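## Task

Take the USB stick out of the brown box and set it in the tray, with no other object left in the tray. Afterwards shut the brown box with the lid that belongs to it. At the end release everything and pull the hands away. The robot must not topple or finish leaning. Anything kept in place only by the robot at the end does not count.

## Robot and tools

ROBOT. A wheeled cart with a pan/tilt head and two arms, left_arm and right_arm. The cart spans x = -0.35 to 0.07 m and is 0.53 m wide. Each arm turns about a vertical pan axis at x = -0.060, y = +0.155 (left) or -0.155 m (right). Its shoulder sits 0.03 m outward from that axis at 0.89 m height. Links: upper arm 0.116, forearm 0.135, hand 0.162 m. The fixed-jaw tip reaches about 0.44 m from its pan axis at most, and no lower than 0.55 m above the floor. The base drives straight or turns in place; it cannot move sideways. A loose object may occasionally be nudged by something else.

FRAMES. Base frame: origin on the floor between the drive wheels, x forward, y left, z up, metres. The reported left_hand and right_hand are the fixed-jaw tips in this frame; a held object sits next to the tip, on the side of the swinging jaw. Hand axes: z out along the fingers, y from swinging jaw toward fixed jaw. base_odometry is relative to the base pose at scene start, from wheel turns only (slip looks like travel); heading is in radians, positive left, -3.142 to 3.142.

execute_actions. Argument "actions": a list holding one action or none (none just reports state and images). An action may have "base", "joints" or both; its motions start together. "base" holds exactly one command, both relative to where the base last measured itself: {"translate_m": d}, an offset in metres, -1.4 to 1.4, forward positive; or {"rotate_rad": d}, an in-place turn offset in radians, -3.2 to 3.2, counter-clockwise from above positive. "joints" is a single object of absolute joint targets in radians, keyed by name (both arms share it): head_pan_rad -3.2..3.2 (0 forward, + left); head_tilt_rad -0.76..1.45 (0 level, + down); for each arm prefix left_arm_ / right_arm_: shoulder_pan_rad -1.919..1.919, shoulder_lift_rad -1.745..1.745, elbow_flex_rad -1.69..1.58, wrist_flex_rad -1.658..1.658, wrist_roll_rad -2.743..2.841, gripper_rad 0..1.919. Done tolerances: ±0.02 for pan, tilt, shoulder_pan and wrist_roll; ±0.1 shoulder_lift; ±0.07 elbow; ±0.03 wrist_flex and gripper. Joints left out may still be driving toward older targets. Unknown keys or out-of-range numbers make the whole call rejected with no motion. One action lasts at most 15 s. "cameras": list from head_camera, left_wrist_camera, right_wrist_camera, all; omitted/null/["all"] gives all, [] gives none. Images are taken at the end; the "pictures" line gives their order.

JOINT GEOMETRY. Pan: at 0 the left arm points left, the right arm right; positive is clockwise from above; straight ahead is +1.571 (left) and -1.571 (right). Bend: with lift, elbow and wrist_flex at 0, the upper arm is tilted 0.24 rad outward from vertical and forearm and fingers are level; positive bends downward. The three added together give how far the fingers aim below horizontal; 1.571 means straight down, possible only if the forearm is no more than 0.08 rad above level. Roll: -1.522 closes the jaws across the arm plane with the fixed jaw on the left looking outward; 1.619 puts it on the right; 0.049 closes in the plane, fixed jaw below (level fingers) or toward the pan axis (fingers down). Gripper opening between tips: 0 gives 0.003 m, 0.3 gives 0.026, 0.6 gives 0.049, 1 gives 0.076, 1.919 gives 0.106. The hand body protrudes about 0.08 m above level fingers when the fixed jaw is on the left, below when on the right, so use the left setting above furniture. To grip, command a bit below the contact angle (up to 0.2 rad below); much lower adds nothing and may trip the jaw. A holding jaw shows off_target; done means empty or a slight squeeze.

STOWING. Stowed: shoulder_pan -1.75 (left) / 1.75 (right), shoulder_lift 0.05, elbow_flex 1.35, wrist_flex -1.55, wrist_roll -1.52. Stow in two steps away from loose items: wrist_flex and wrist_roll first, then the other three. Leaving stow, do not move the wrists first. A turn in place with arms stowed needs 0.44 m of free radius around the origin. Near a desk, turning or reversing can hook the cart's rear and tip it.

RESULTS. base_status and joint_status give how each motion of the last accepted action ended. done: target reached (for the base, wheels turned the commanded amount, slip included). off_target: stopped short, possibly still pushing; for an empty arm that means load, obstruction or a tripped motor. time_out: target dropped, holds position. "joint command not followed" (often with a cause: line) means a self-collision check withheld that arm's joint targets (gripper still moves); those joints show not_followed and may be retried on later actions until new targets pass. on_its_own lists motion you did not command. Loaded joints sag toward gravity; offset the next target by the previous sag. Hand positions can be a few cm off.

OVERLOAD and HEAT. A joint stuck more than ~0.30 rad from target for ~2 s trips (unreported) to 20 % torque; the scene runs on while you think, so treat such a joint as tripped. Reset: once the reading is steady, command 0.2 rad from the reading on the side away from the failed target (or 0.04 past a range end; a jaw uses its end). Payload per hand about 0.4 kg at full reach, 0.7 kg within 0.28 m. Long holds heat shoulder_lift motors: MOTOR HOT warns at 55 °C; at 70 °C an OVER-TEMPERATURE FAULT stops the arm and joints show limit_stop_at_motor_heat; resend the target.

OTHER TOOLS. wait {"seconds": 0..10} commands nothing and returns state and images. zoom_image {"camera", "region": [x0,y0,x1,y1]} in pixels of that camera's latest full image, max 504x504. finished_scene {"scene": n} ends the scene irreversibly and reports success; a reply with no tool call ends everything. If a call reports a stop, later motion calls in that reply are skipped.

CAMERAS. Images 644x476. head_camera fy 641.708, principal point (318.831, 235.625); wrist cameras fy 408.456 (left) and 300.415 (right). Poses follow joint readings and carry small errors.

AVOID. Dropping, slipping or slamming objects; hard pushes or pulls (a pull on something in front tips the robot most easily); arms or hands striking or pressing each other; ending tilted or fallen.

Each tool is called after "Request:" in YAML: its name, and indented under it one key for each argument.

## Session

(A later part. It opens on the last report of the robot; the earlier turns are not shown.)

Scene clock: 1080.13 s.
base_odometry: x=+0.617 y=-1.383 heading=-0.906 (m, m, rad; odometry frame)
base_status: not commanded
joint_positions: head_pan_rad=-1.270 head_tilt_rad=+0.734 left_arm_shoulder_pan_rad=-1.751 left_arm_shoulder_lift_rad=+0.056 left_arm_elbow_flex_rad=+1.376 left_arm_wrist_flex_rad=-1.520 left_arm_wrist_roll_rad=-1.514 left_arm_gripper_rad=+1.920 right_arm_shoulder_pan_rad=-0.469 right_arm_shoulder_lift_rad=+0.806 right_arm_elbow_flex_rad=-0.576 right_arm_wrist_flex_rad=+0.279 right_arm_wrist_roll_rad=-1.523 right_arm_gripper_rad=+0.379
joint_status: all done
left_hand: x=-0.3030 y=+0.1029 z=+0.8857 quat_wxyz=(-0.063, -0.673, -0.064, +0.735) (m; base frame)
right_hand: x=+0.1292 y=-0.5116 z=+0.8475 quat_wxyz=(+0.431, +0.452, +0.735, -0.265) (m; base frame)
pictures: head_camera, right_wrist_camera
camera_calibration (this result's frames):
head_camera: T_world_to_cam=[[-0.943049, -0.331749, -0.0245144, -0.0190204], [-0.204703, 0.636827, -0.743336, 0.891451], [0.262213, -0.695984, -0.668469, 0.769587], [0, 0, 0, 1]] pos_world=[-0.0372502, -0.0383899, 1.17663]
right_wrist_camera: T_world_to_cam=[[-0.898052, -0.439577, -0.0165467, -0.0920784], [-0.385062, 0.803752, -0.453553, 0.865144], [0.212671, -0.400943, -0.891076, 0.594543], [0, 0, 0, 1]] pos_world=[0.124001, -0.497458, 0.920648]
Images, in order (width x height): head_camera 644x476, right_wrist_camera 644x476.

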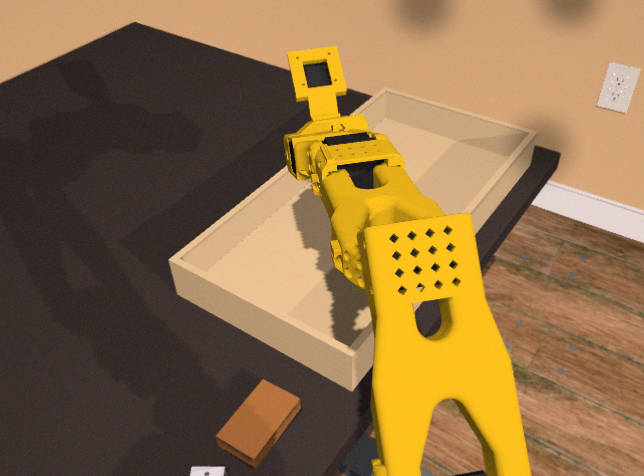

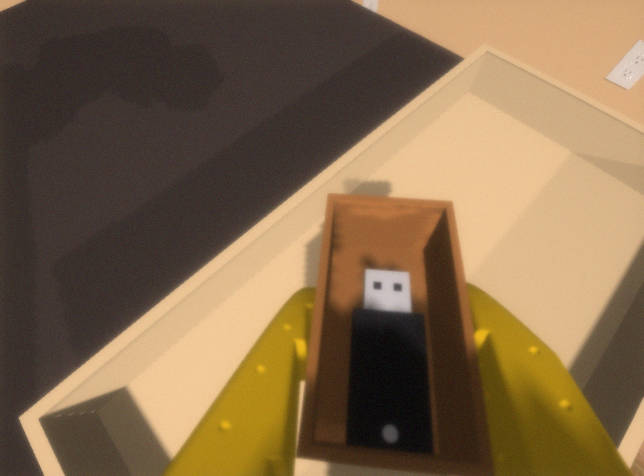

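Request:
execute_actions:
  actions:
    - {"joints": {"right_arm_elbow_flex_rad": -0.912, "right_arm_wrist_flex_rad": 0.417, "right_arm_shoulder_pan_rad": -0.444, "right_arm_shoulder_lift_rad": 0.93}}
  cameras: ["head_camera", "right_wrist_camera"]

Scene clock: 1128.50 s.
base_odometry: x=+0.617 y=-1.383 heading=-0.906 (m, m, rad; odometry frame)
base_status: not commanded
joint_positions: head_pan_rad=-1.270 head_tilt_rad=+0.734 left_arm_shoulder_pan_rad=-1.751 left_arm_shoulder_lift_rad=+0.056 left_arm_elbow_flex_rad=+1.376 left_arm_wrist_flex_rad=-1.520 left_arm_wrist_roll_rad=-1.514 left_arm_gripper_rad=+1.920 right_arm_shoulder_pan_rad=-0.450 right_arm_shoulder_lift_rad=+0.958 right_arm_elbow_flex_rad=-0.874 right_arm_wrist_flex_rad=+0.416 right_arm_wrist_roll_rad=-1.523 right_arm_gripper_rad=+0.379
joint_status: all done
left_hand: x=-0.3030 y=+0.1029 z=+0.8857 quat_wxyz=(-0.063, -0.673, -0.064, +0.735) (m; base frame)
right_hand: x=+0.1272 y=-0.5246 z=+0.8524 quat_wxyz=(+0.432, +0.457, +0.728, -0.271) (m; base frame)
pictures: head_camera, right_wrist_camera
camera_calibration (this result's frames):
head_camera: T_world_to_cam=[[-0.943049, -0.331749, -0.0245144, -0.0190204], [-0.204702, 0.636827, -0.743336, 0.891451], [0.262213, -0.695984, -0.668469, 0.769586], [0, 0, 0, 1]] pos_world=[-0.0372502, -0.0383899, 1.17663]
right_wrist_camera: T_world_to_cam=[[-0.905925, -0.42311, -0.0166701, -0.0897319], [-0.368369, 0.806911, -0.461735, 0.883555], [0.208816, -0.412156, -0.886861, 0.58516], [0, 0, 0, 1]] pos_world=[0.121993, -0.509739, 0.925428]
Images, in order (width x height): head_camera 644x476, right_wrist_camera 644x476.

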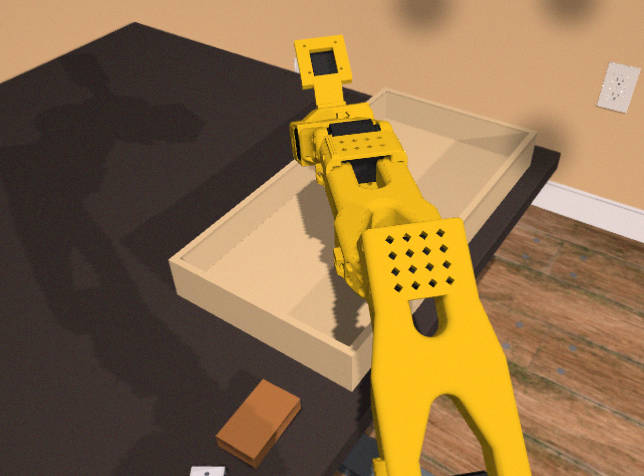

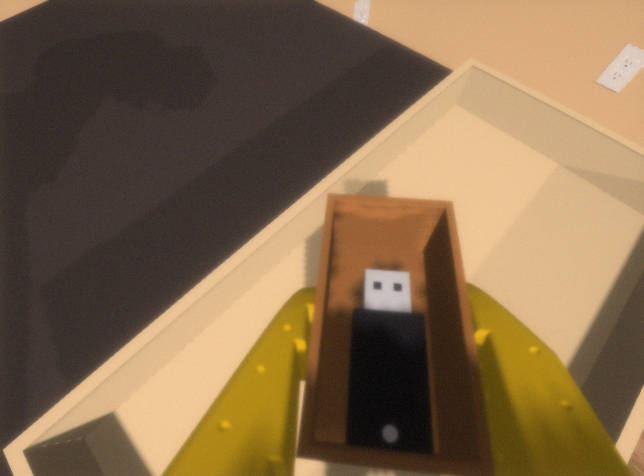

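Request:
execute_actions:
  actions:
    - {"joints": {"right_arm_shoulder_lift_rad": 1.07, "right_arm_wrist_roll_rad": 0.06}}
  cameras: ["head_camera", "right_wrist_camera"]

Scene clock: 1134.20 s.
base_odometry: x=+0.617 y=-1.383 heading=-0.906 (m, m, rad; odometry frame)
base_status: not commanded
joint_positions: head_pan_rad=-1.270 head_tilt_rad=+0.734 left_arm_shoulder_pan_rad=-1.751 left_arm_shoulder_lift_rad=+0.056 left_arm_elbow_flex_rad=+1.376 left_arm_wrist_flex_rad=-1.520 left_arm_wrist_roll_rad=-1.514 left_arm_gripper_rad=+1.920 right_arm_shoulder_pan_rad=-0.450 right_arm_shoulder_lift_rad=+1.101 right_arm_elbow_flex_rad=-0.878 right_arm_wrist_flex_rad=+0.416 right_arm_wrist_roll_rad=+0.051 right_arm_gripper_rad=+0.379
joint_status: all done
left_hand: x=-0.3030 y=+0.1029 z=+0.8857 quat_wxyz=(-0.063, -0.673, -0.064, +0.735) (m; base frame)
right_hand: x=+0.1139 y=-0.5157 z=+0.7933 quat_wxyz=(+0.100, -0.201, +0.870, -0.438) (m; base frame)
pictures: head_camera, right_wrist_camera
camera_calibration (this result's frames):
head_camera: T_world_to_cam=[[-0.943049, -0.331749, -0.0245144, -0.0190204], [-0.204702, 0.636827, -0.743336, 0.891451], [0.262213, -0.695984, -0.668469, 0.769586], [0, 0, 0, 1]] pos_world=[-0.0372502, -0.0383899, 1.17663]
right_wrist_camera: T_world_to_cam=[[0.241736, -0.541336, 0.805307, -0.942805], [-0.94673, 0.0503908, 0.318062, -0.0987366], [-0.212758, -0.839295, -0.500318, 0.0602736], [0, 0, 0, 1]] pos_world=[0.147257, -0.454811, 0.820808]
Images, in order (width x height): head_camera 644x476, right_wrist_camera 644x476.

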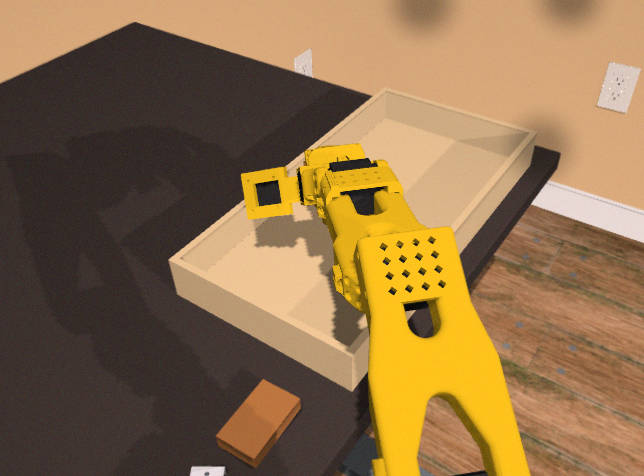

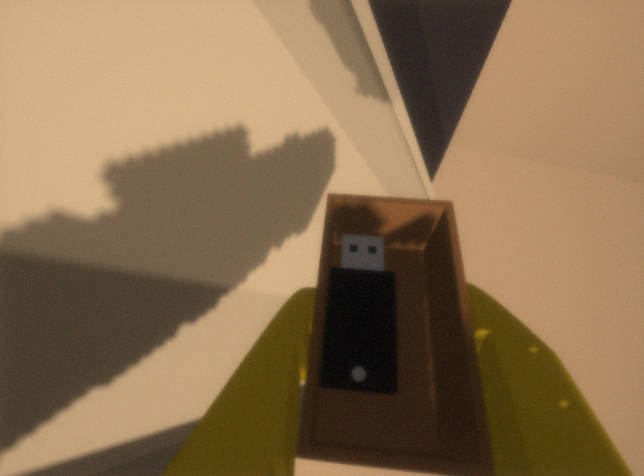

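Request:
execute_actions:
  actions:
    - {"joints": {"right_arm_shoulder_lift_rad": 1.145, "right_arm_wrist_roll_rad": 0.47}}
  cameras: ["head_camera", "right_wrist_camera"]

Scene clock: 1187.60 s.
base_odometry: x=+0.617 y=-1.383 heading=-0.906 (m, m, rad; odometry frame)
base_status: not commanded
joint_positions: head_pan_rad=-1.270 head_tilt_rad=+0.734 left_arm_shoulder_pan_rad=-1.751 left_arm_shoulder_lift_rad=+0.056 left_arm_elbow_flex_rad=+1.376 left_arm_wrist_flex_rad=-1.520 left_arm_wrist_roll_rad=-1.514 left_arm_gripper_rad=+1.920 right_arm_shoulder_pan_rad=-0.450 right_arm_shoulder_lift_rad=+1.173 right_arm_elbow_flex_rad=-0.878 right_arm_wrist_flex_rad=+0.416 right_arm_wrist_roll_rad=+0.461 right_arm_gripper_rad=+0.379
joint_status: all done
left_hand: x=-0.3030 y=+0.1029 z=+0.8857 quat_wxyz=(-0.063, -0.673, -0.064, +0.735) (m; base frame)
right_hand: x=+0.1077 y=-0.5101 z=+0.7675 quat_wxyz=(+0.008, -0.380, +0.826, -0.417) (m; base frame)
pictures: head_camera, right_wrist_camera
camera_calibration (this result's frames):
head_camera: T_world_to_cam=[[-0.943049, -0.331749, -0.0245144, -0.0190204], [-0.204702, 0.636827, -0.743336, 0.891451], [0.262213, -0.695984, -0.668469, 0.769586], [0, 0, 0, 1]] pos_world=[-0.0372502, -0.0383899, 1.17663]
right_wrist_camera: T_world_to_cam=[[0.60468, -0.373908, 0.703246, -0.792845], [-0.786256, -0.139296, 0.601995, -0.428613], [-0.127132, -0.916946, -0.378217, -0.0918091], [0, 0, 0, 1]] pos_world=[0.130746, -0.440339, 0.780863]
Images, in order (width x height): head_camera 644x476, right_wrist_camera 644x476.

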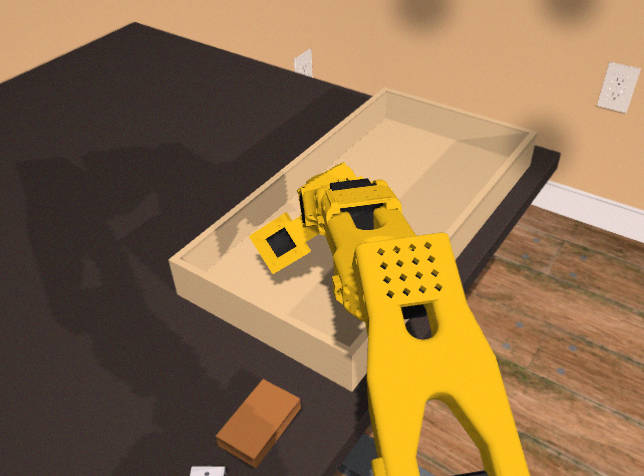

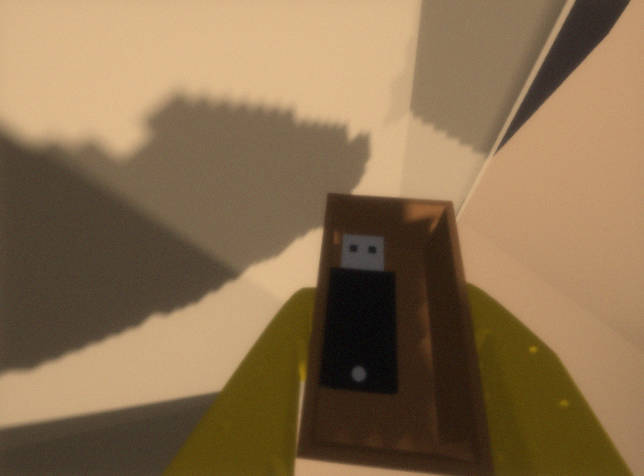

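Request:
zoom_image:
  camera: "right_wrist_camera"
  region: [340, 0, 644, 230]

Request:
zoom_image:
  camera: "head_camera"
  region: [160, 140, 440, 350]

Region (340, 0, 644, 230) of right_wrist_camera's 644x476 image, scaled by 1.658; it fills the top 381 rows of this view, and the rest is white.

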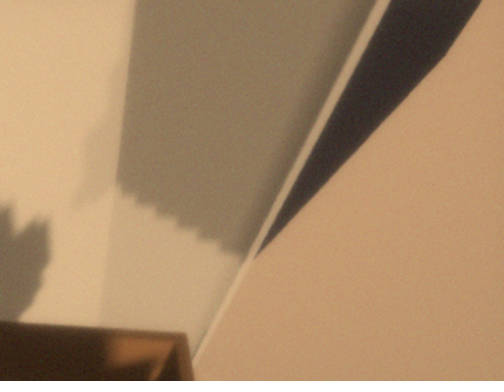

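Region (160, 140, 440, 350) of head_camera's 644x476 image, scaled by 1.800; it fills the top 378 rows of this view, and the rest is white.

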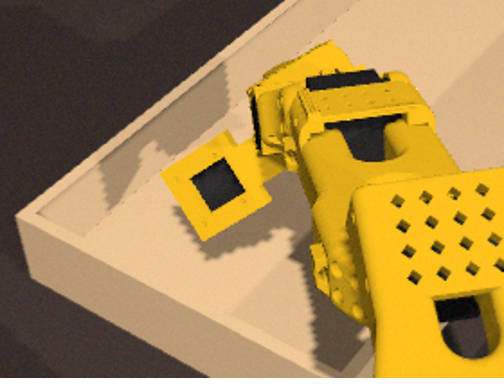

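Request:
execute_actions:
  actions:
    - {"joints": {"right_arm_shoulder_lift_rad": 1.157, "right_arm_wrist_roll_rad": 0.93}}
  cameras: ["head_camera", "right_wrist_camera"]

Scene clock: 1226.57 s.
base_odometry: x=+0.617 y=-1.383 heading=-0.906 (m, m, rad; odometry frame)
base_status: not commanded
joint_positions: head_pan_rad=-1.270 head_tilt_rad=+0.734 left_arm_shoulder_pan_rad=-1.751 left_arm_shoulder_lift_rad=+0.056 left_arm_elbow_flex_rad=+1.376 left_arm_wrist_flex_rad=-1.520 left_arm_wrist_roll_rad=-1.514 left_arm_gripper_rad=+1.920 right_arm_shoulder_pan_rad=-0.450 right_arm_shoulder_lift_rad=+1.187 right_arm_elbow_flex_rad=-0.878 right_arm_wrist_flex_rad=+0.416 right_arm_wrist_roll_rad=+0.919 right_arm_gripper_rad=+0.379
joint_status: all done
left_hand: x=-0.3030 y=+0.1029 z=+0.8857 quat_wxyz=(-0.063, -0.673, -0.064, +0.735) (m; base frame)
right_hand: x=+0.1050 y=-0.5110 z=+0.7642 quat_wxyz=(-0.086, -0.559, +0.720, -0.402) (m; base frame)
pictures: head_camera, right_wrist_camera
camera_calibration (this result's frames):
head_camera: T_world_to_cam=[[-0.943049, -0.331749, -0.0245144, -0.0190204], [-0.204702, 0.636827, -0.743336, 0.891451], [0.262213, -0.695984, -0.668469, 0.769586], [0, 0, 0, 1]] pos_world=[-0.0372502, -0.0383899, 1.17663]
right_wrist_camera: T_world_to_cam=[[0.865548, -0.0639201, 0.49673, -0.500421], [-0.496805, -0.235, 0.83544, -0.686554], [0.0633303, -0.969891, -0.23516, -0.250662], [0, 0, 0, 1]] pos_world=[0.10793, -0.436443, 0.763203]
Images, in order (width x height): head_camera 644x476, right_wrist_camera 644x476.

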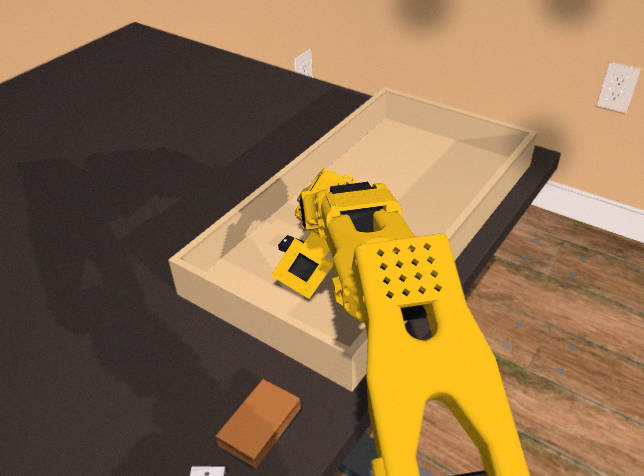

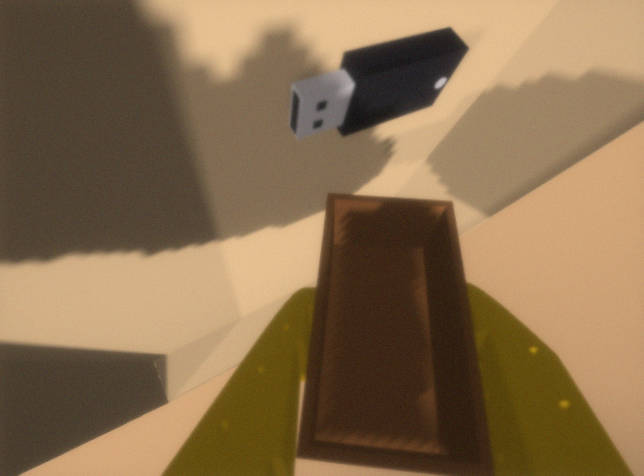

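Request:
execute_actions:
  actions:
    - {"joints": {"right_arm_shoulder_lift_rad": 0.9, "right_arm_wrist_roll_rad": 0.4}}
  cameras: ["head_camera", "right_wrist_camera"]

Scene clock: 1269.77 s.
base_odometry: x=+0.617 y=-1.383 heading=-0.906 (m, m, rad; odometry frame)
base_status: not commanded
joint_positions: head_pan_rad=-1.270 head_tilt_rad=+0.734 left_arm_shoulder_pan_rad=-1.751 left_arm_shoulder_lift_rad=+0.056 left_arm_elbow_flex_rad=+1.376 left_arm_wrist_flex_rad=-1.520 left_arm_wrist_roll_rad=-1.514 left_arm_gripper_rad=+1.920 right_arm_shoulder_pan_rad=-0.450 right_arm_shoulder_lift_rad=+0.963 right_arm_elbow_flex_rad=-0.880 right_arm_wrist_flex_rad=+0.416 right_arm_wrist_roll_rad=+0.410 right_arm_gripper_rad=+0.379
joint_status: all done
left_hand: x=-0.3030 y=+0.1029 z=+0.8857 quat_wxyz=(-0.063, -0.673, -0.064, +0.735) (m; base frame)
right_hand: x=+0.1161 y=-0.5266 z=+0.8461 quat_wxyz=(+0.023, -0.339, +0.790, -0.510) (m; base frame)
pictures: head_camera, right_wrist_camera
camera_calibration (this result's frames):
head_camera: T_world_to_cam=[[-0.943049, -0.331749, -0.0245144, -0.0190204], [-0.204702, 0.636827, -0.743336, 0.891451], [0.262213, -0.695984, -0.668469, 0.769586], [0, 0, 0, 1]] pos_world=[-0.0372502, -0.0383899, 1.17663]
right_wrist_camera: T_world_to_cam=[[0.495772, -0.257191, 0.829496, -0.892092], [-0.860843, -0.0193715, 0.508501, -0.32075], [-0.114713, -0.966166, -0.231005, -0.228033], [0, 0, 0, 1]] pos_world=[0.14, -0.455969, 0.850412]
Images, in order (width x height): head_camera 644x476, right_wrist_camera 644x476.

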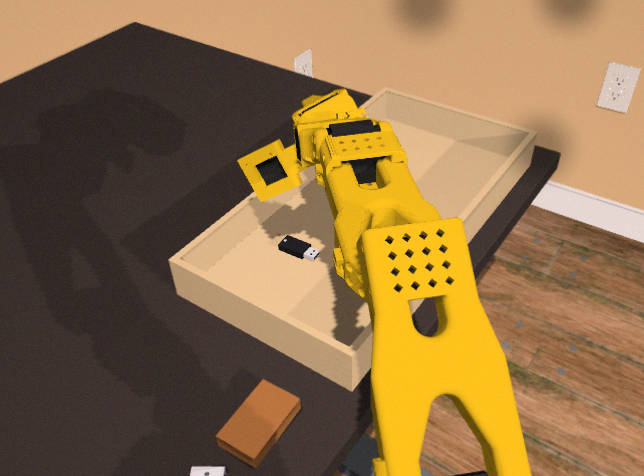

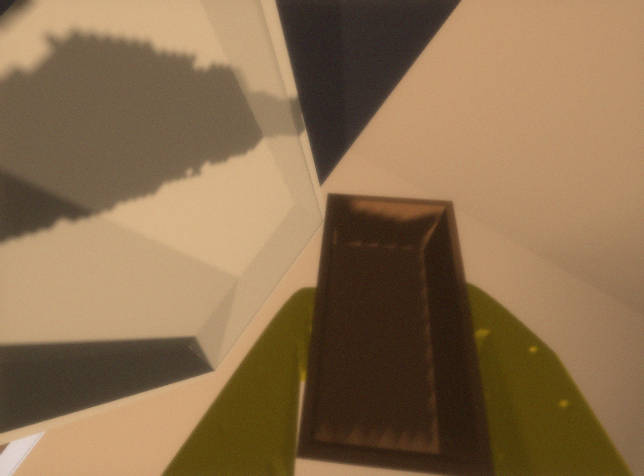

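Request:
execute_actions:
  actions:
    - {"joints": {"right_arm_shoulder_lift_rad": -0.36, "right_arm_elbow_flex_rad": 0.9, "right_arm_wrist_roll_rad": -1.533, "head_pan_rad": -0.75, "head_tilt_rad": 0.95}}
  cameras: ["head_camera", "right_wrist_camera"]

Scene clock: 1338.67 s.
base_odometry: x=+0.617 y=-1.383 heading=-0.906 (m, m, rad; odometry frame)
base_status: not commanded
joint_positions: head_pan_rad=-0.760 head_tilt_rad=+0.945 left_arm_shoulder_pan_rad=-1.751 left_arm_shoulder_lift_rad=+0.056 left_arm_elbow_flex_rad=+1.376 left_arm_wrist_flex_rad=-1.520 left_arm_wrist_roll_rad=-1.514 left_arm_gripper_rad=+1.920 right_arm_shoulder_pan_rad=-0.450 right_arm_shoulder_lift_rad=-0.330 right_arm_elbow_flex_rad=+0.906 right_arm_wrist_flex_rad=+0.416 right_arm_wrist_roll_rad=-1.523 right_arm_gripper_rad=+0.379
joint_status: all done
left_hand: x=-0.3030 y=+0.1029 z=+0.8857 quat_wxyz=(-0.063, -0.673, -0.064, +0.735) (m; base frame)
right_hand: x=+0.0445 y=-0.3535 z=+0.8061 quat_wxyz=(+0.242, +0.509, +0.812, -0.152) (m; base frame)
pictures: head_camera, right_wrist_camera
camera_calibration (this result's frames):
head_camera: T_world_to_cam=[[-0.665381, -0.745826, -0.0318024, 0.00241851], [-0.591427, 0.552673, -0.587168, 0.693526], [0.455501, -0.371882, -0.80884, 0.940239], [0, 0, 0, 1]] pos_world=[-0.0165008, -0.0318316, 1.1678]
right_wrist_camera: T_world_to_cam=[[-0.90866, -0.417452, -0.0084194, -0.0975664], [-0.417525, 0.908601, 0.0108226, 0.350815], [0.00313195, 0.0133494, -0.999906, 0.882563], [0, 0, 0, 1]] pos_world=[0.0550554, -0.371262, 0.877862]
Images, in order (width x height): head_camera 644x476, right_wrist_camera 644x476.

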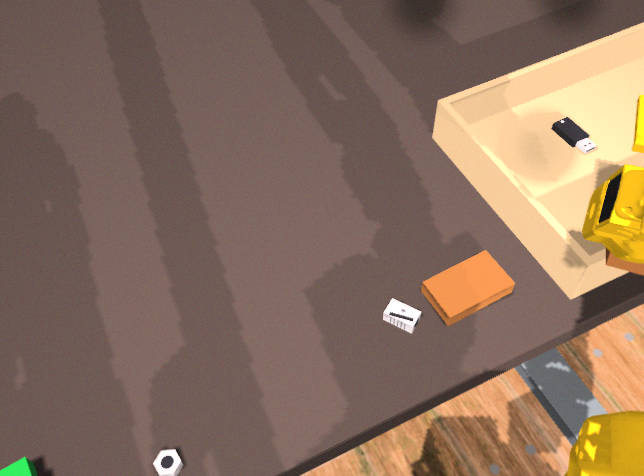

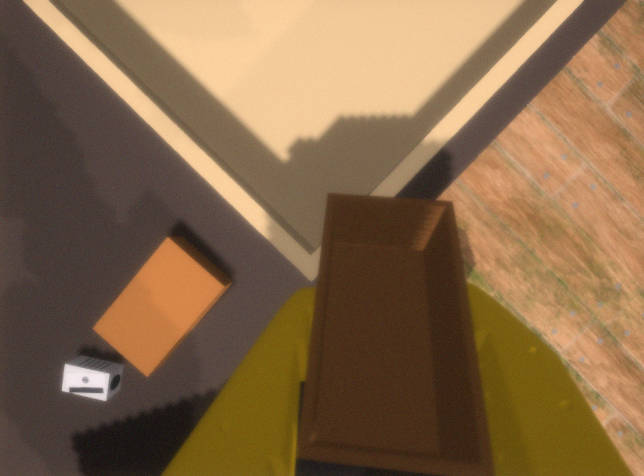

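Request:
execute_actions:
  actions:
    - {"base": {"translate_m": -0.075}, "joints": {"right_arm_shoulder_lift_rad": 0.34, "right_arm_elbow_flex_rad": 0.535, "right_arm_wrist_flex_rad": -1.188, "right_arm_shoulder_pan_rad": -1.675, "head_pan_rad": -0.45, "head_tilt_rad": 1.07}}
  cameras: ["head_camera", "right_wrist_camera"]

Scene clock: 1367.80 s.
base_odometry: x=+0.570 y=-1.324 heading=-0.906 (m, m, rad; odometry frame)
base_status: done
joint_positions: head_pan_rad=-0.460 head_tilt_rad=+1.065 left_arm_shoulder_pan_rad=-1.751 left_arm_shoulder_lift_rad=+0.056 left_arm_elbow_flex_rad=+1.376 left_arm_wrist_flex_rad=-1.520 left_arm_wrist_roll_rad=-1.514 left_arm_gripper_rad=+1.920 right_arm_shoulder_pan_rad=-1.668 right_arm_shoulder_lift_rad=+0.355 right_arm_elbow_flex_rad=+0.565 right_arm_wrist_flex_rad=-1.174 right_arm_wrist_roll_rad=-1.523 right_arm_gripper_rad=+0.379
joint_status: all done
left_hand: x=-0.3030 y=+0.1029 z=+0.8857 quat_wxyz=(-0.063, -0.673, -0.064, +0.735) (m; base frame)
right_hand: x=+0.2748 y=-0.1145 z=+0.9256 quat_wxyz=(+0.790, -0.030, +0.611, +0.039) (m; base frame)
pictures: head_camera, right_wrist_camera
camera_calibration (this result's frames):
head_camera: T_world_to_cam=[[-0.418852, -0.907366, -0.0353525, 0.0180916], [-0.786204, 0.381853, -0.485872, 0.567779], [0.454363, -0.175714, -0.873315, 1.0144], [0, 0, 0, 1]] pos_world=[-0.00693562, -0.0221487, 1.16239]
right_wrist_camera: T_world_to_cam=[[0.098949, -0.994865, -0.0212762, -0.118666], [-0.331453, -0.012791, -0.943385, 0.982555], [0.938268, 0.100399, -0.331017, 0.132017], [0, 0, 0, 1]] pos_world=[0.213545, -0.118743, 0.968103]
Images, in order (width x height): head_camera 644x476, right_wrist_camera 644x476.

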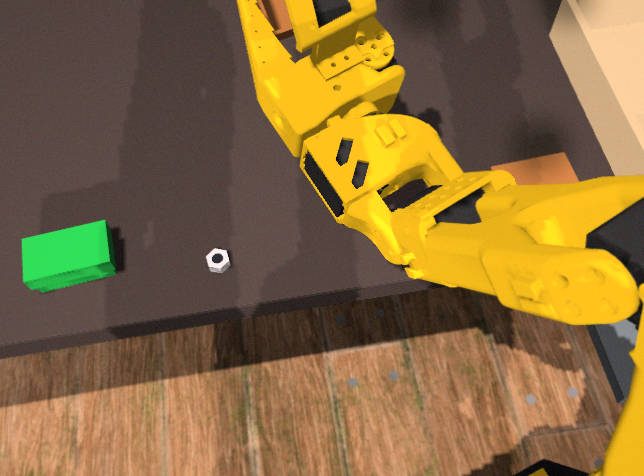

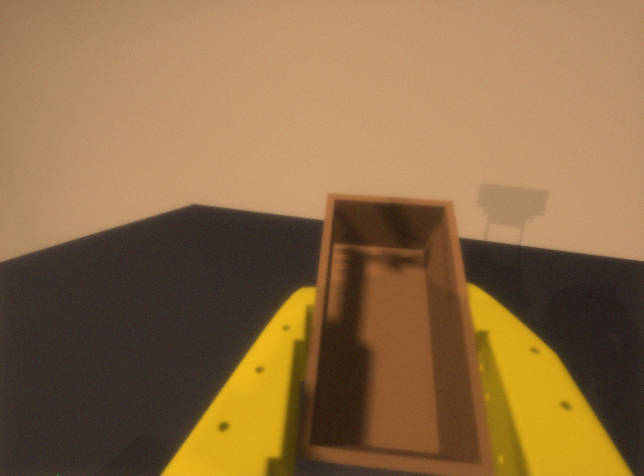

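Request:
execute_actions:
  actions:
    - {"joints": {"right_arm_shoulder_lift_rad": 0.955}}
  cameras: ["head_camera", "right_wrist_camera"]

Scene clock: 1373.27 s.
base_odometry: x=+0.570 y=-1.324 heading=-0.906 (m, m, rad; odometry frame)
base_status: not commanded
joint_positions: head_pan_rad=-0.460 head_tilt_rad=+1.065 left_arm_shoulder_pan_rad=-1.751 left_arm_shoulder_lift_rad=+0.056 left_arm_elbow_flex_rad=+1.376 left_arm_wrist_flex_rad=-1.520 left_arm_wrist_roll_rad=-1.514 left_arm_gripper_rad=+1.920 right_arm_shoulder_pan_rad=-1.668 right_arm_shoulder_lift_rad=+0.968 right_arm_elbow_flex_rad=+0.553 right_arm_wrist_flex_rad=-1.175 right_arm_wrist_roll_rad=-1.523 right_arm_gripper_rad=+0.379
joint_status: all done
left_hand: x=-0.3030 y=+0.1029 z=+0.8857 quat_wxyz=(-0.063, -0.673, -0.064, +0.735) (m; base frame)
right_hand: x=+0.2398 y=-0.1179 z=+0.7458 quat_wxyz=(+0.575, -0.040, +0.817, +0.028) (m; base frame)
pictures: head_camera, right_wrist_camera
camera_calibration (this result's frames):
head_camera: T_world_to_cam=[[-0.418852, -0.907366, -0.0353525, 0.0180916], [-0.786204, 0.381853, -0.485872, 0.567779], [0.454363, -0.175714, -0.873315, 1.0144], [0, 0, 0, 1]] pos_world=[-0.00693561, -0.0221487, 1.16239]
right_wrist_camera: T_world_to_cam=[[0.0867327, -0.996059, -0.0185269, -0.121693], [-0.80301, -0.0588919, -0.593049, 0.647718], [0.589621, 0.0663141, -0.804953, 0.538727], [0, 0, 0, 1]] pos_world=[0.213033, -0.118793, 0.815524]
Images, in order (width x height): head_camera 644x476, right_wrist_camera 644x476.

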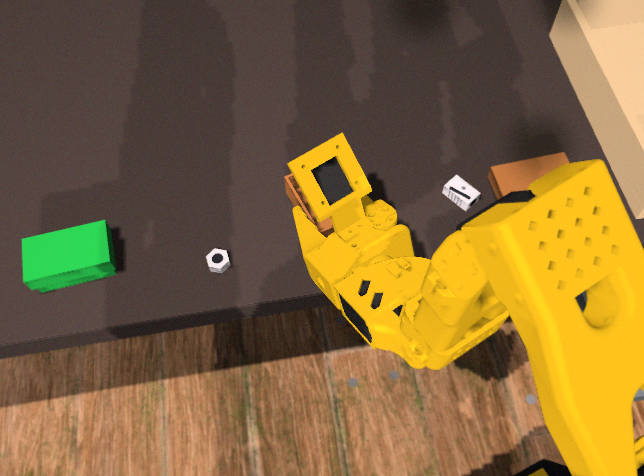

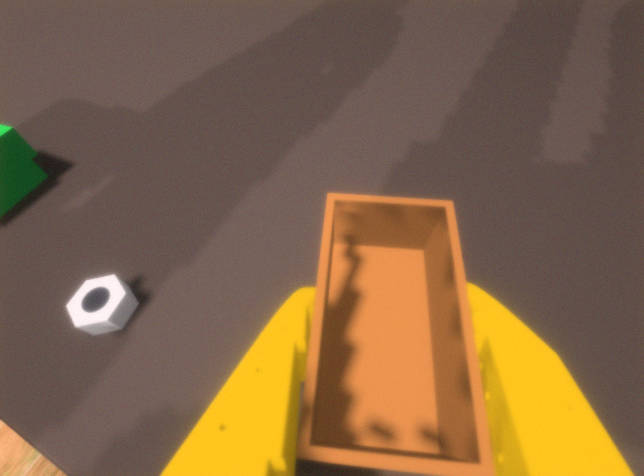

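Request:
execute_actions:
  actions:
    - {"joints": {"right_arm_shoulder_lift_rad": 0.999, "right_arm_elbow_flex_rad": 0.545}}
  cameras: ["head_camera", "right_wrist_camera"]

Scene clock: 1378.77 s.
base_odometry: x=+0.570 y=-1.324 heading=-0.906 (m, m, rad; odometry frame)
base_status: not commanded
joint_positions: head_pan_rad=-0.460 head_tilt_rad=+1.065 left_arm_shoulder_pan_rad=-1.751 left_arm_shoulder_lift_rad=+0.056 left_arm_elbow_flex_rad=+1.376 left_arm_wrist_flex_rad=-1.520 left_arm_wrist_roll_rad=-1.514 left_arm_gripper_rad=+1.920 right_arm_shoulder_pan_rad=-1.668 right_arm_shoulder_lift_rad=+1.012 right_arm_elbow_flex_rad=+0.553 right_arm_wrist_flex_rad=-1.175 right_arm_wrist_roll_rad=-1.523 right_arm_gripper_rad=+0.379
joint_status: all done
left_hand: x=-0.3030 y=+0.1029 z=+0.8857 quat_wxyz=(-0.063, -0.673, -0.064, +0.735) (m; base frame)
right_hand: x=+0.2330 y=-0.1186 z=+0.7339 quat_wxyz=(+0.556, -0.040, +0.830, +0.027) (m; base frame)
pictures: head_camera, right_wrist_camera
camera_calibration (this result's frames):
head_camera: T_world_to_cam=[[-0.418852, -0.907366, -0.0353525, 0.0180916], [-0.786204, 0.381853, -0.485872, 0.567779], [0.454363, -0.175714, -0.873315, 1.0144], [0, 0, 0, 1]] pos_world=[-0.00693561, -0.0221487, 1.16239]
right_wrist_camera: T_world_to_cam=[[0.0859232, -0.996138, -0.0180374, -0.122167], [-0.828465, -0.0613806, -0.556667, 0.614056], [0.55341, 0.062774, -0.83054, 0.559986], [0, 0, 0, 1]] pos_world=[0.209319, -0.119156, 0.804712]
Images, in order (width x height): head_camera 644x476, right_wrist_camera 644x476.

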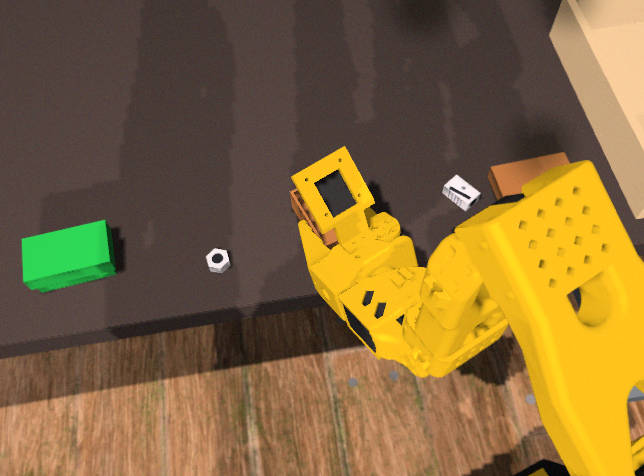

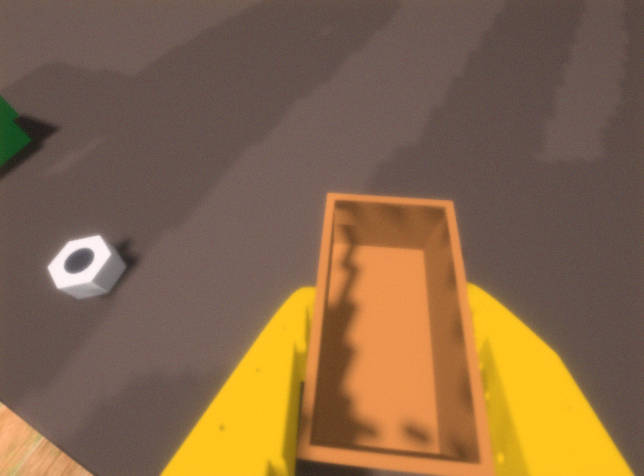

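Request:
execute_actions:
  actions:
    - {"joints": {"right_arm_gripper_rad": 0.75}}
  cameras: ["right_wrist_camera"]

Scene clock: 1384.30 s.
base_odometry: x=+0.570 y=-1.324 heading=-0.906 (m, m, rad; odometry frame)
base_status: not commanded
joint_positions: head_pan_rad=-0.460 head_tilt_rad=+1.065 left_arm_shoulder_pan_rad=-1.751 left_arm_shoulder_lift_rad=+0.056 left_arm_elbow_flex_rad=+1.376 left_arm_wrist_flex_rad=-1.520 left_arm_wrist_roll_rad=-1.514 left_arm_gripper_rad=+1.920 right_arm_shoulder_pan_rad=-1.668 right_arm_shoulder_lift_rad=+1.012 right_arm_elbow_flex_rad=+0.553 right_arm_wrist_flex_rad=-1.175 right_arm_wrist_roll_rad=-1.523 right_arm_gripper_rad=+0.740
joint_status: all done
left_hand: x=-0.3030 y=+0.1029 z=+0.8857 quat_wxyz=(-0.063, -0.673, -0.064, +0.735) (m; base frame)
right_hand: x=+0.2330 y=-0.1186 z=+0.7339 quat_wxyz=(+0.556, -0.040, +0.830, +0.027) (m; base frame)
pictures: right_wrist_camera
camera_calibration (this result's frames):
right_wrist_camera: T_world_to_cam=[[0.0859232, -0.996138, -0.0180374, -0.122167], [-0.828465, -0.0613806, -0.556667, 0.614056], [0.55341, 0.062774, -0.83054, 0.559986], [0, 0, 0, 1]] pos_world=[0.209319, -0.119156, 0.804712]
Images, in order (width x height): right_wrist_camera 644x476.

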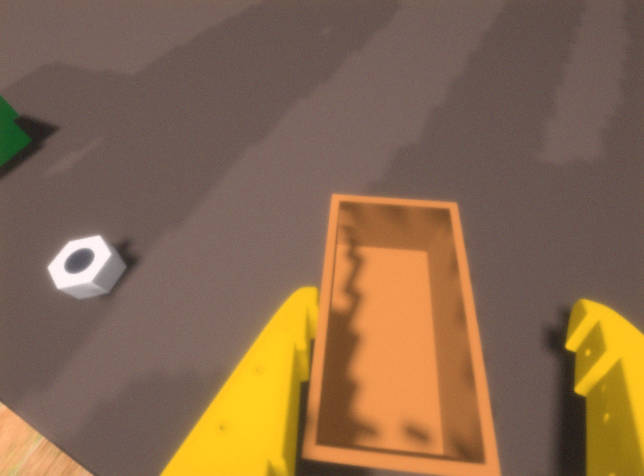

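Request:
execute_actions:
  actions:
    - {"joints": {"right_arm_shoulder_pan_rad": -1.69, "right_arm_shoulder_lift_rad": 0.76}}
  cameras: ["head_camera", "right_wrist_camera"]

Scene clock: 1408.33 s.
base_odometry: x=+0.570 y=-1.324 heading=-0.906 (m, m, rad; odometry frame)
base_status: not commanded
joint_positions: head_pan_rad=-0.460 head_tilt_rad=+1.065 left_arm_shoulder_pan_rad=-1.751 left_arm_shoulder_lift_rad=+0.056 left_arm_elbow_flex_rad=+1.376 left_arm_wrist_flex_rad=-1.520 left_arm_wrist_roll_rad=-1.514 left_arm_gripper_rad=+1.920 right_arm_shoulder_pan_rad=-1.684 right_arm_shoulder_lift_rad=+0.805 right_arm_elbow_flex_rad=+0.553 right_arm_wrist_flex_rad=-1.175 right_arm_wrist_roll_rad=-1.523 right_arm_gripper_rad=+0.741
joint_status: all done
left_hand: x=-0.3030 y=+0.1029 z=+0.8857 quat_wxyz=(-0.063, -0.673, -0.064, +0.735) (m; base frame)
right_hand: x=+0.2595 y=-0.1110 z=+0.7917 quat_wxyz=(+0.639, -0.043, +0.767, +0.036) (m; base frame)
pictures: head_camera, right_wrist_camera
camera_calibration (this result's frames):
head_camera: T_world_to_cam=[[-0.418852, -0.907366, -0.0353525, 0.0180916], [-0.786204, 0.381853, -0.485872, 0.567779], [0.454363, -0.175714, -0.873315, 1.0144], [0, 0, 0, 1]] pos_world=[-0.00693561, -0.0221487, 1.16239]
right_wrist_camera: T_world_to_cam=[[0.10512, -0.994258, -0.0199977, -0.119091], [-0.696065, -0.0592015, -0.715534, 0.760346], [0.710242, 0.0891369, -0.698292, 0.450423], [0, 0, 0, 1]] pos_world=[0.22186, -0.113543, 0.856198]
Images, in order (width x height): head_camera 644x476, right_wrist_camera 644x476.

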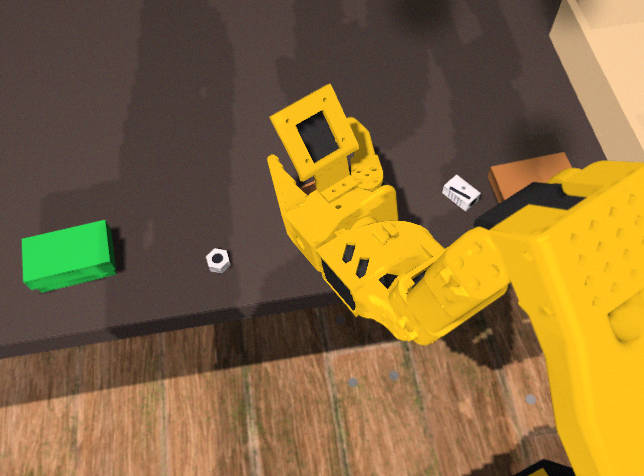

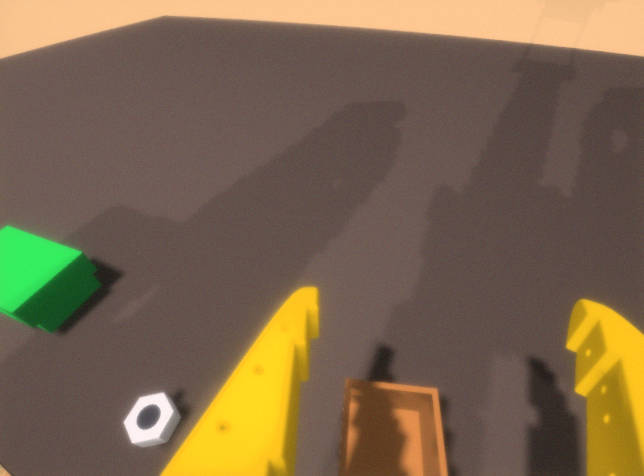

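Request:
execute_actions:
  actions:
    - {"base": {"translate_m": 0.075}, "joints": {"right_arm_shoulder_pan_rad": -0.851, "right_arm_shoulder_lift_rad": 0.23, "right_arm_elbow_flex_rad": 0.279, "right_arm_wrist_flex_rad": 0.99, "right_arm_wrist_roll_rad": 0.491, "head_pan_rad": -0.62, "head_tilt_rad": 1.1}}
  cameras: ["head_camera", "right_wrist_camera"]

Scene clock: 1422.90 s.
base_odometry: x=+0.617 y=-1.383 heading=-0.905 (m, m, rad; odometry frame)
base_status: done
joint_positions: head_pan_rad=-0.610 head_tilt_rad=+1.095 left_arm_shoulder_pan_rad=-1.751 left_arm_shoulder_lift_rad=+0.056 left_arm_elbow_flex_rad=+1.376 left_arm_wrist_flex_rad=-1.520 left_arm_wrist_roll_rad=-1.514 left_arm_gripper_rad=+1.920 right_arm_shoulder_pan_rad=-0.857 right_arm_shoulder_lift_rad=+0.271 right_arm_elbow_flex_rad=+0.306 right_arm_wrist_flex_rad=+0.985 right_arm_wrist_roll_rad=+0.481 right_arm_gripper_rad=+0.741
joint_status: all done
left_hand: x=-0.3030 y=+0.1029 z=+0.8857 quat_wxyz=(-0.063, -0.673, -0.064, +0.735) (m; base frame)
right_hand: x=+0.0871 y=-0.2874 z=+0.7652 quat_wxyz=(+0.001, -0.601, +0.799, -0.005) (m; base frame)
pictures: head_camera, right_wrist_camera
camera_calibration (this result's frames):
head_camera: T_world_to_cam=[[-0.550675, -0.833936, -0.0361629, 0.0128286], [-0.731935, 0.50324, -0.459371, 0.539827], [0.401284, -0.226495, -0.887508, 1.02824], [0, 0, 0, 1]] pos_world=[-0.0104331, -0.0280737, 1.16101]
right_wrist_camera: T_world_to_cam=[[0.954545, -0.297819, 0.012182, -0.175279], [-0.253286, -0.788908, 0.559884, -0.613237], [-0.157134, -0.53752, -0.828481, 0.565086], [0, 0, 0, 1]] pos_world=[0.100781, -0.232244, 0.81364]
Images, in order (width x height): head_camera 644x476, right_wrist_camera 644x476.

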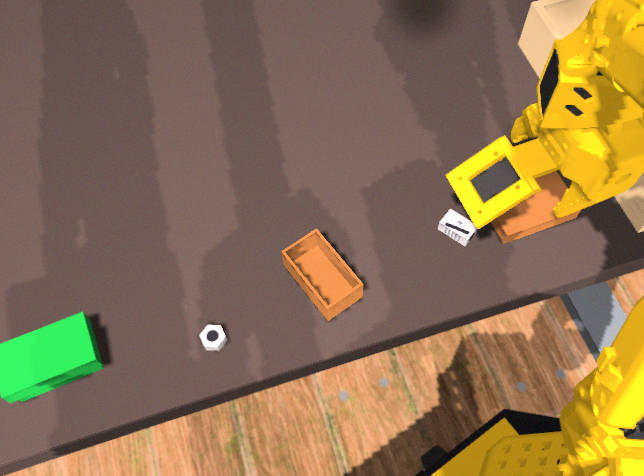

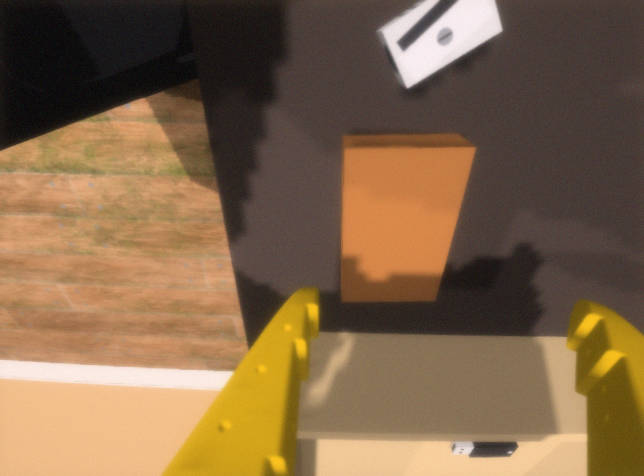

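Request:
zoom_image:
  camera: "right_wrist_camera"
  region: [290, 120, 530, 320]

Region (290, 120, 530, 320) of right_wrist_camera's 644x476 image, scaled by 2.100.

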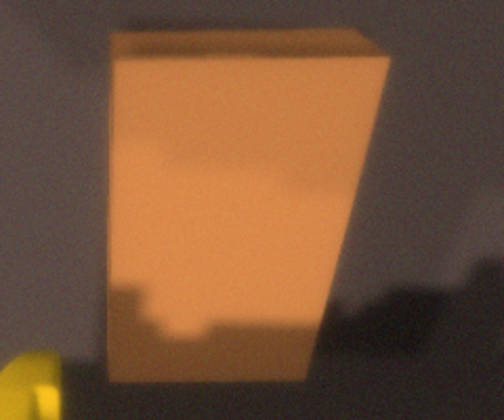

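Request:
execute_actions:
  actions:
    - {"joints": {"right_arm_shoulder_lift_rad": 0.492, "right_arm_elbow_flex_rad": 0.295, "right_arm_wrist_flex_rad": 0.744}}
  cameras: ["head_camera", "right_wrist_camera"]

Scene clock: 1464.67 s.
base_odometry: x=+0.617 y=-1.383 heading=-0.905 (m, m, rad; odometry frame)
base_status: not commanded
joint_positions: head_pan_rad=-0.610 head_tilt_rad=+1.095 left_arm_shoulder_pan_rad=-1.751 left_arm_shoulder_lift_rad=+0.056 left_arm_elbow_flex_rad=+1.376 left_arm_wrist_flex_rad=-1.520 left_arm_wrist_roll_rad=-1.514 left_arm_gripper_rad=+1.920 right_arm_shoulder_pan_rad=-0.857 right_arm_shoulder_lift_rad=+0.503 right_arm_elbow_flex_rad=+0.306 right_arm_wrist_flex_rad=+0.750 right_arm_wrist_roll_rad=+0.481 right_arm_gripper_rad=+0.741
joint_status: all done
left_hand: x=-0.3030 y=+0.1029 z=+0.8857 quat_wxyz=(-0.063, -0.673, -0.064, +0.735) (m; base frame)
right_hand: x=+0.0895 y=-0.2894 z=+0.7246 quat_wxyz=(+0.001, -0.601, +0.799, -0.006) (m; base frame)
pictures: head_camera, right_wrist_camera
camera_calibration (this result's frames):
head_camera: T_world_to_cam=[[-0.550675, -0.833936, -0.0361629, 0.0128286], [-0.731935, 0.50324, -0.459371, 0.539827], [0.401284, -0.226495, -0.887508, 1.02824], [0, 0, 0, 1]] pos_world=[-0.0104331, -0.0280737, 1.16101]
right_wrist_camera: T_world_to_cam=[[0.954513, -0.297792, 0.0149935, -0.179705], [-0.254585, -0.787782, 0.560879, -0.59182], [-0.155214, -0.539184, -0.827762, 0.52955], [0, 0, 0, 1]] pos_world=[0.103056, -0.234215, 0.772975]
Images, in order (width x height): head_camera 644x476, right_wrist_camera 644x476.

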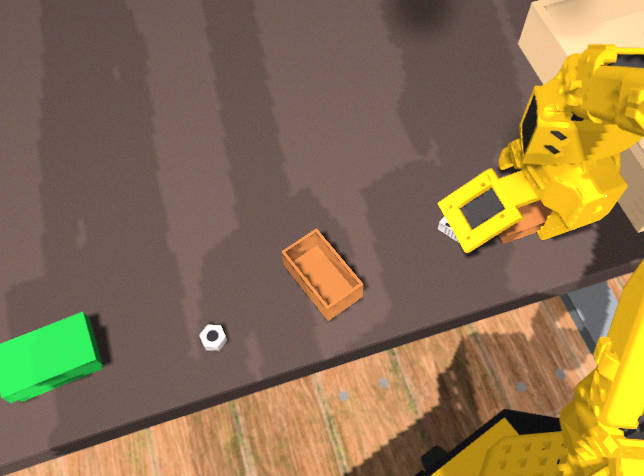

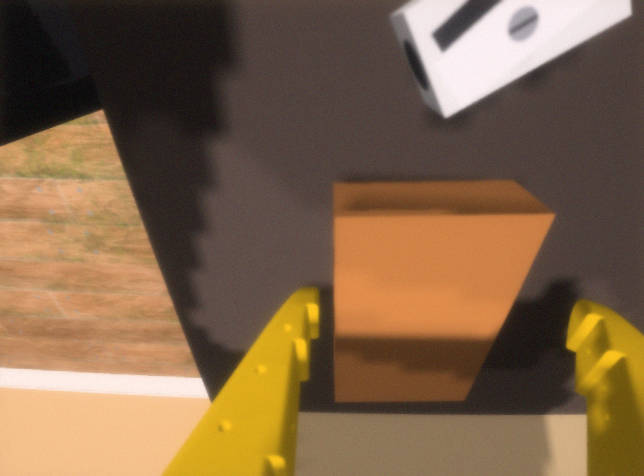

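Request:
execute_actions:
  actions:
    - {"joints": {"right_arm_gripper_rad": 0.32}}
  cameras: ["right_wrist_camera"]

Scene clock: 1469.77 s.
base_odometry: x=+0.617 y=-1.383 heading=-0.905 (m, m, rad; odometry frame)
base_status: not commanded
joint_positions: head_pan_rad=-0.610 head_tilt_rad=+1.095 left_arm_shoulder_pan_rad=-1.751 left_arm_shoulder_lift_rad=+0.056 left_arm_elbow_flex_rad=+1.376 left_arm_wrist_flex_rad=-1.520 left_arm_wrist_roll_rad=-1.514 left_arm_gripper_rad=+1.920 right_arm_shoulder_pan_rad=-0.857 right_arm_shoulder_lift_rad=+0.503 right_arm_elbow_flex_rad=+0.306 right_arm_wrist_flex_rad=+0.748 right_arm_wrist_roll_rad=+0.481 right_arm_gripper_rad=+0.448
joint_status: right_arm_gripper_rad off_target (ended at +0.448, target +0.320)
left_hand: x=-0.3030 y=+0.1029 z=+0.8857 quat_wxyz=(-0.063, -0.673, -0.064, +0.735) (m; base frame)
right_hand: x=+0.0897 y=-0.2896 z=+0.7246 quat_wxyz=(+0.001, -0.601, +0.799, -0.007) (m; base frame)
pictures: right_wrist_camera
camera_calibration (this result's frames):
right_wrist_camera: T_world_to_cam=[[0.954495, -0.297776, 0.0163992, -0.180943], [-0.255236, -0.787219, 0.561375, -0.592033], [-0.154254, -0.540015, -0.827399, 0.528896], [0, 0, 0, 1]] pos_world=[0.103186, -0.234328, 0.772928]
Images, in order (width x height): right_wrist_camera 644x476.

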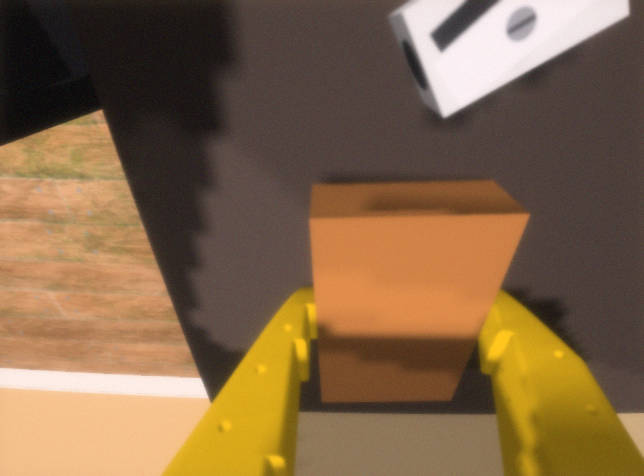

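Request:
zoom_image:
  camera: "right_wrist_camera"
  region: [280, 165, 560, 425]

Request:
zoom_image:
  camera: "head_camera"
  region: [260, 210, 400, 340]

Region (280, 165, 560, 425) of right_wrist_camera's 644x476 image, scaled by 1.800; it fills the top 468 rows of this view, and the rest is white.

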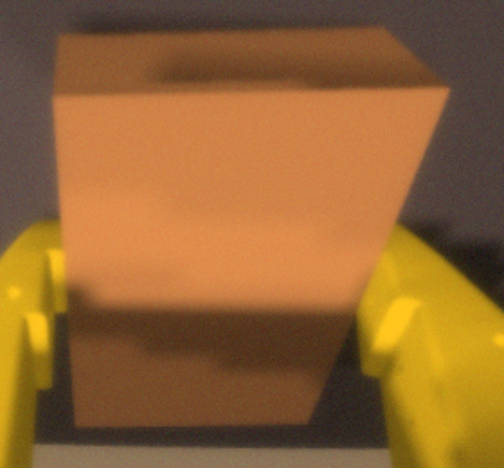

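This scene's latest camera images include none from head_camera. They are from: right_wrist_camera. Call execute_actions without "cameras", or with head_camera in "cameras", to get its image.


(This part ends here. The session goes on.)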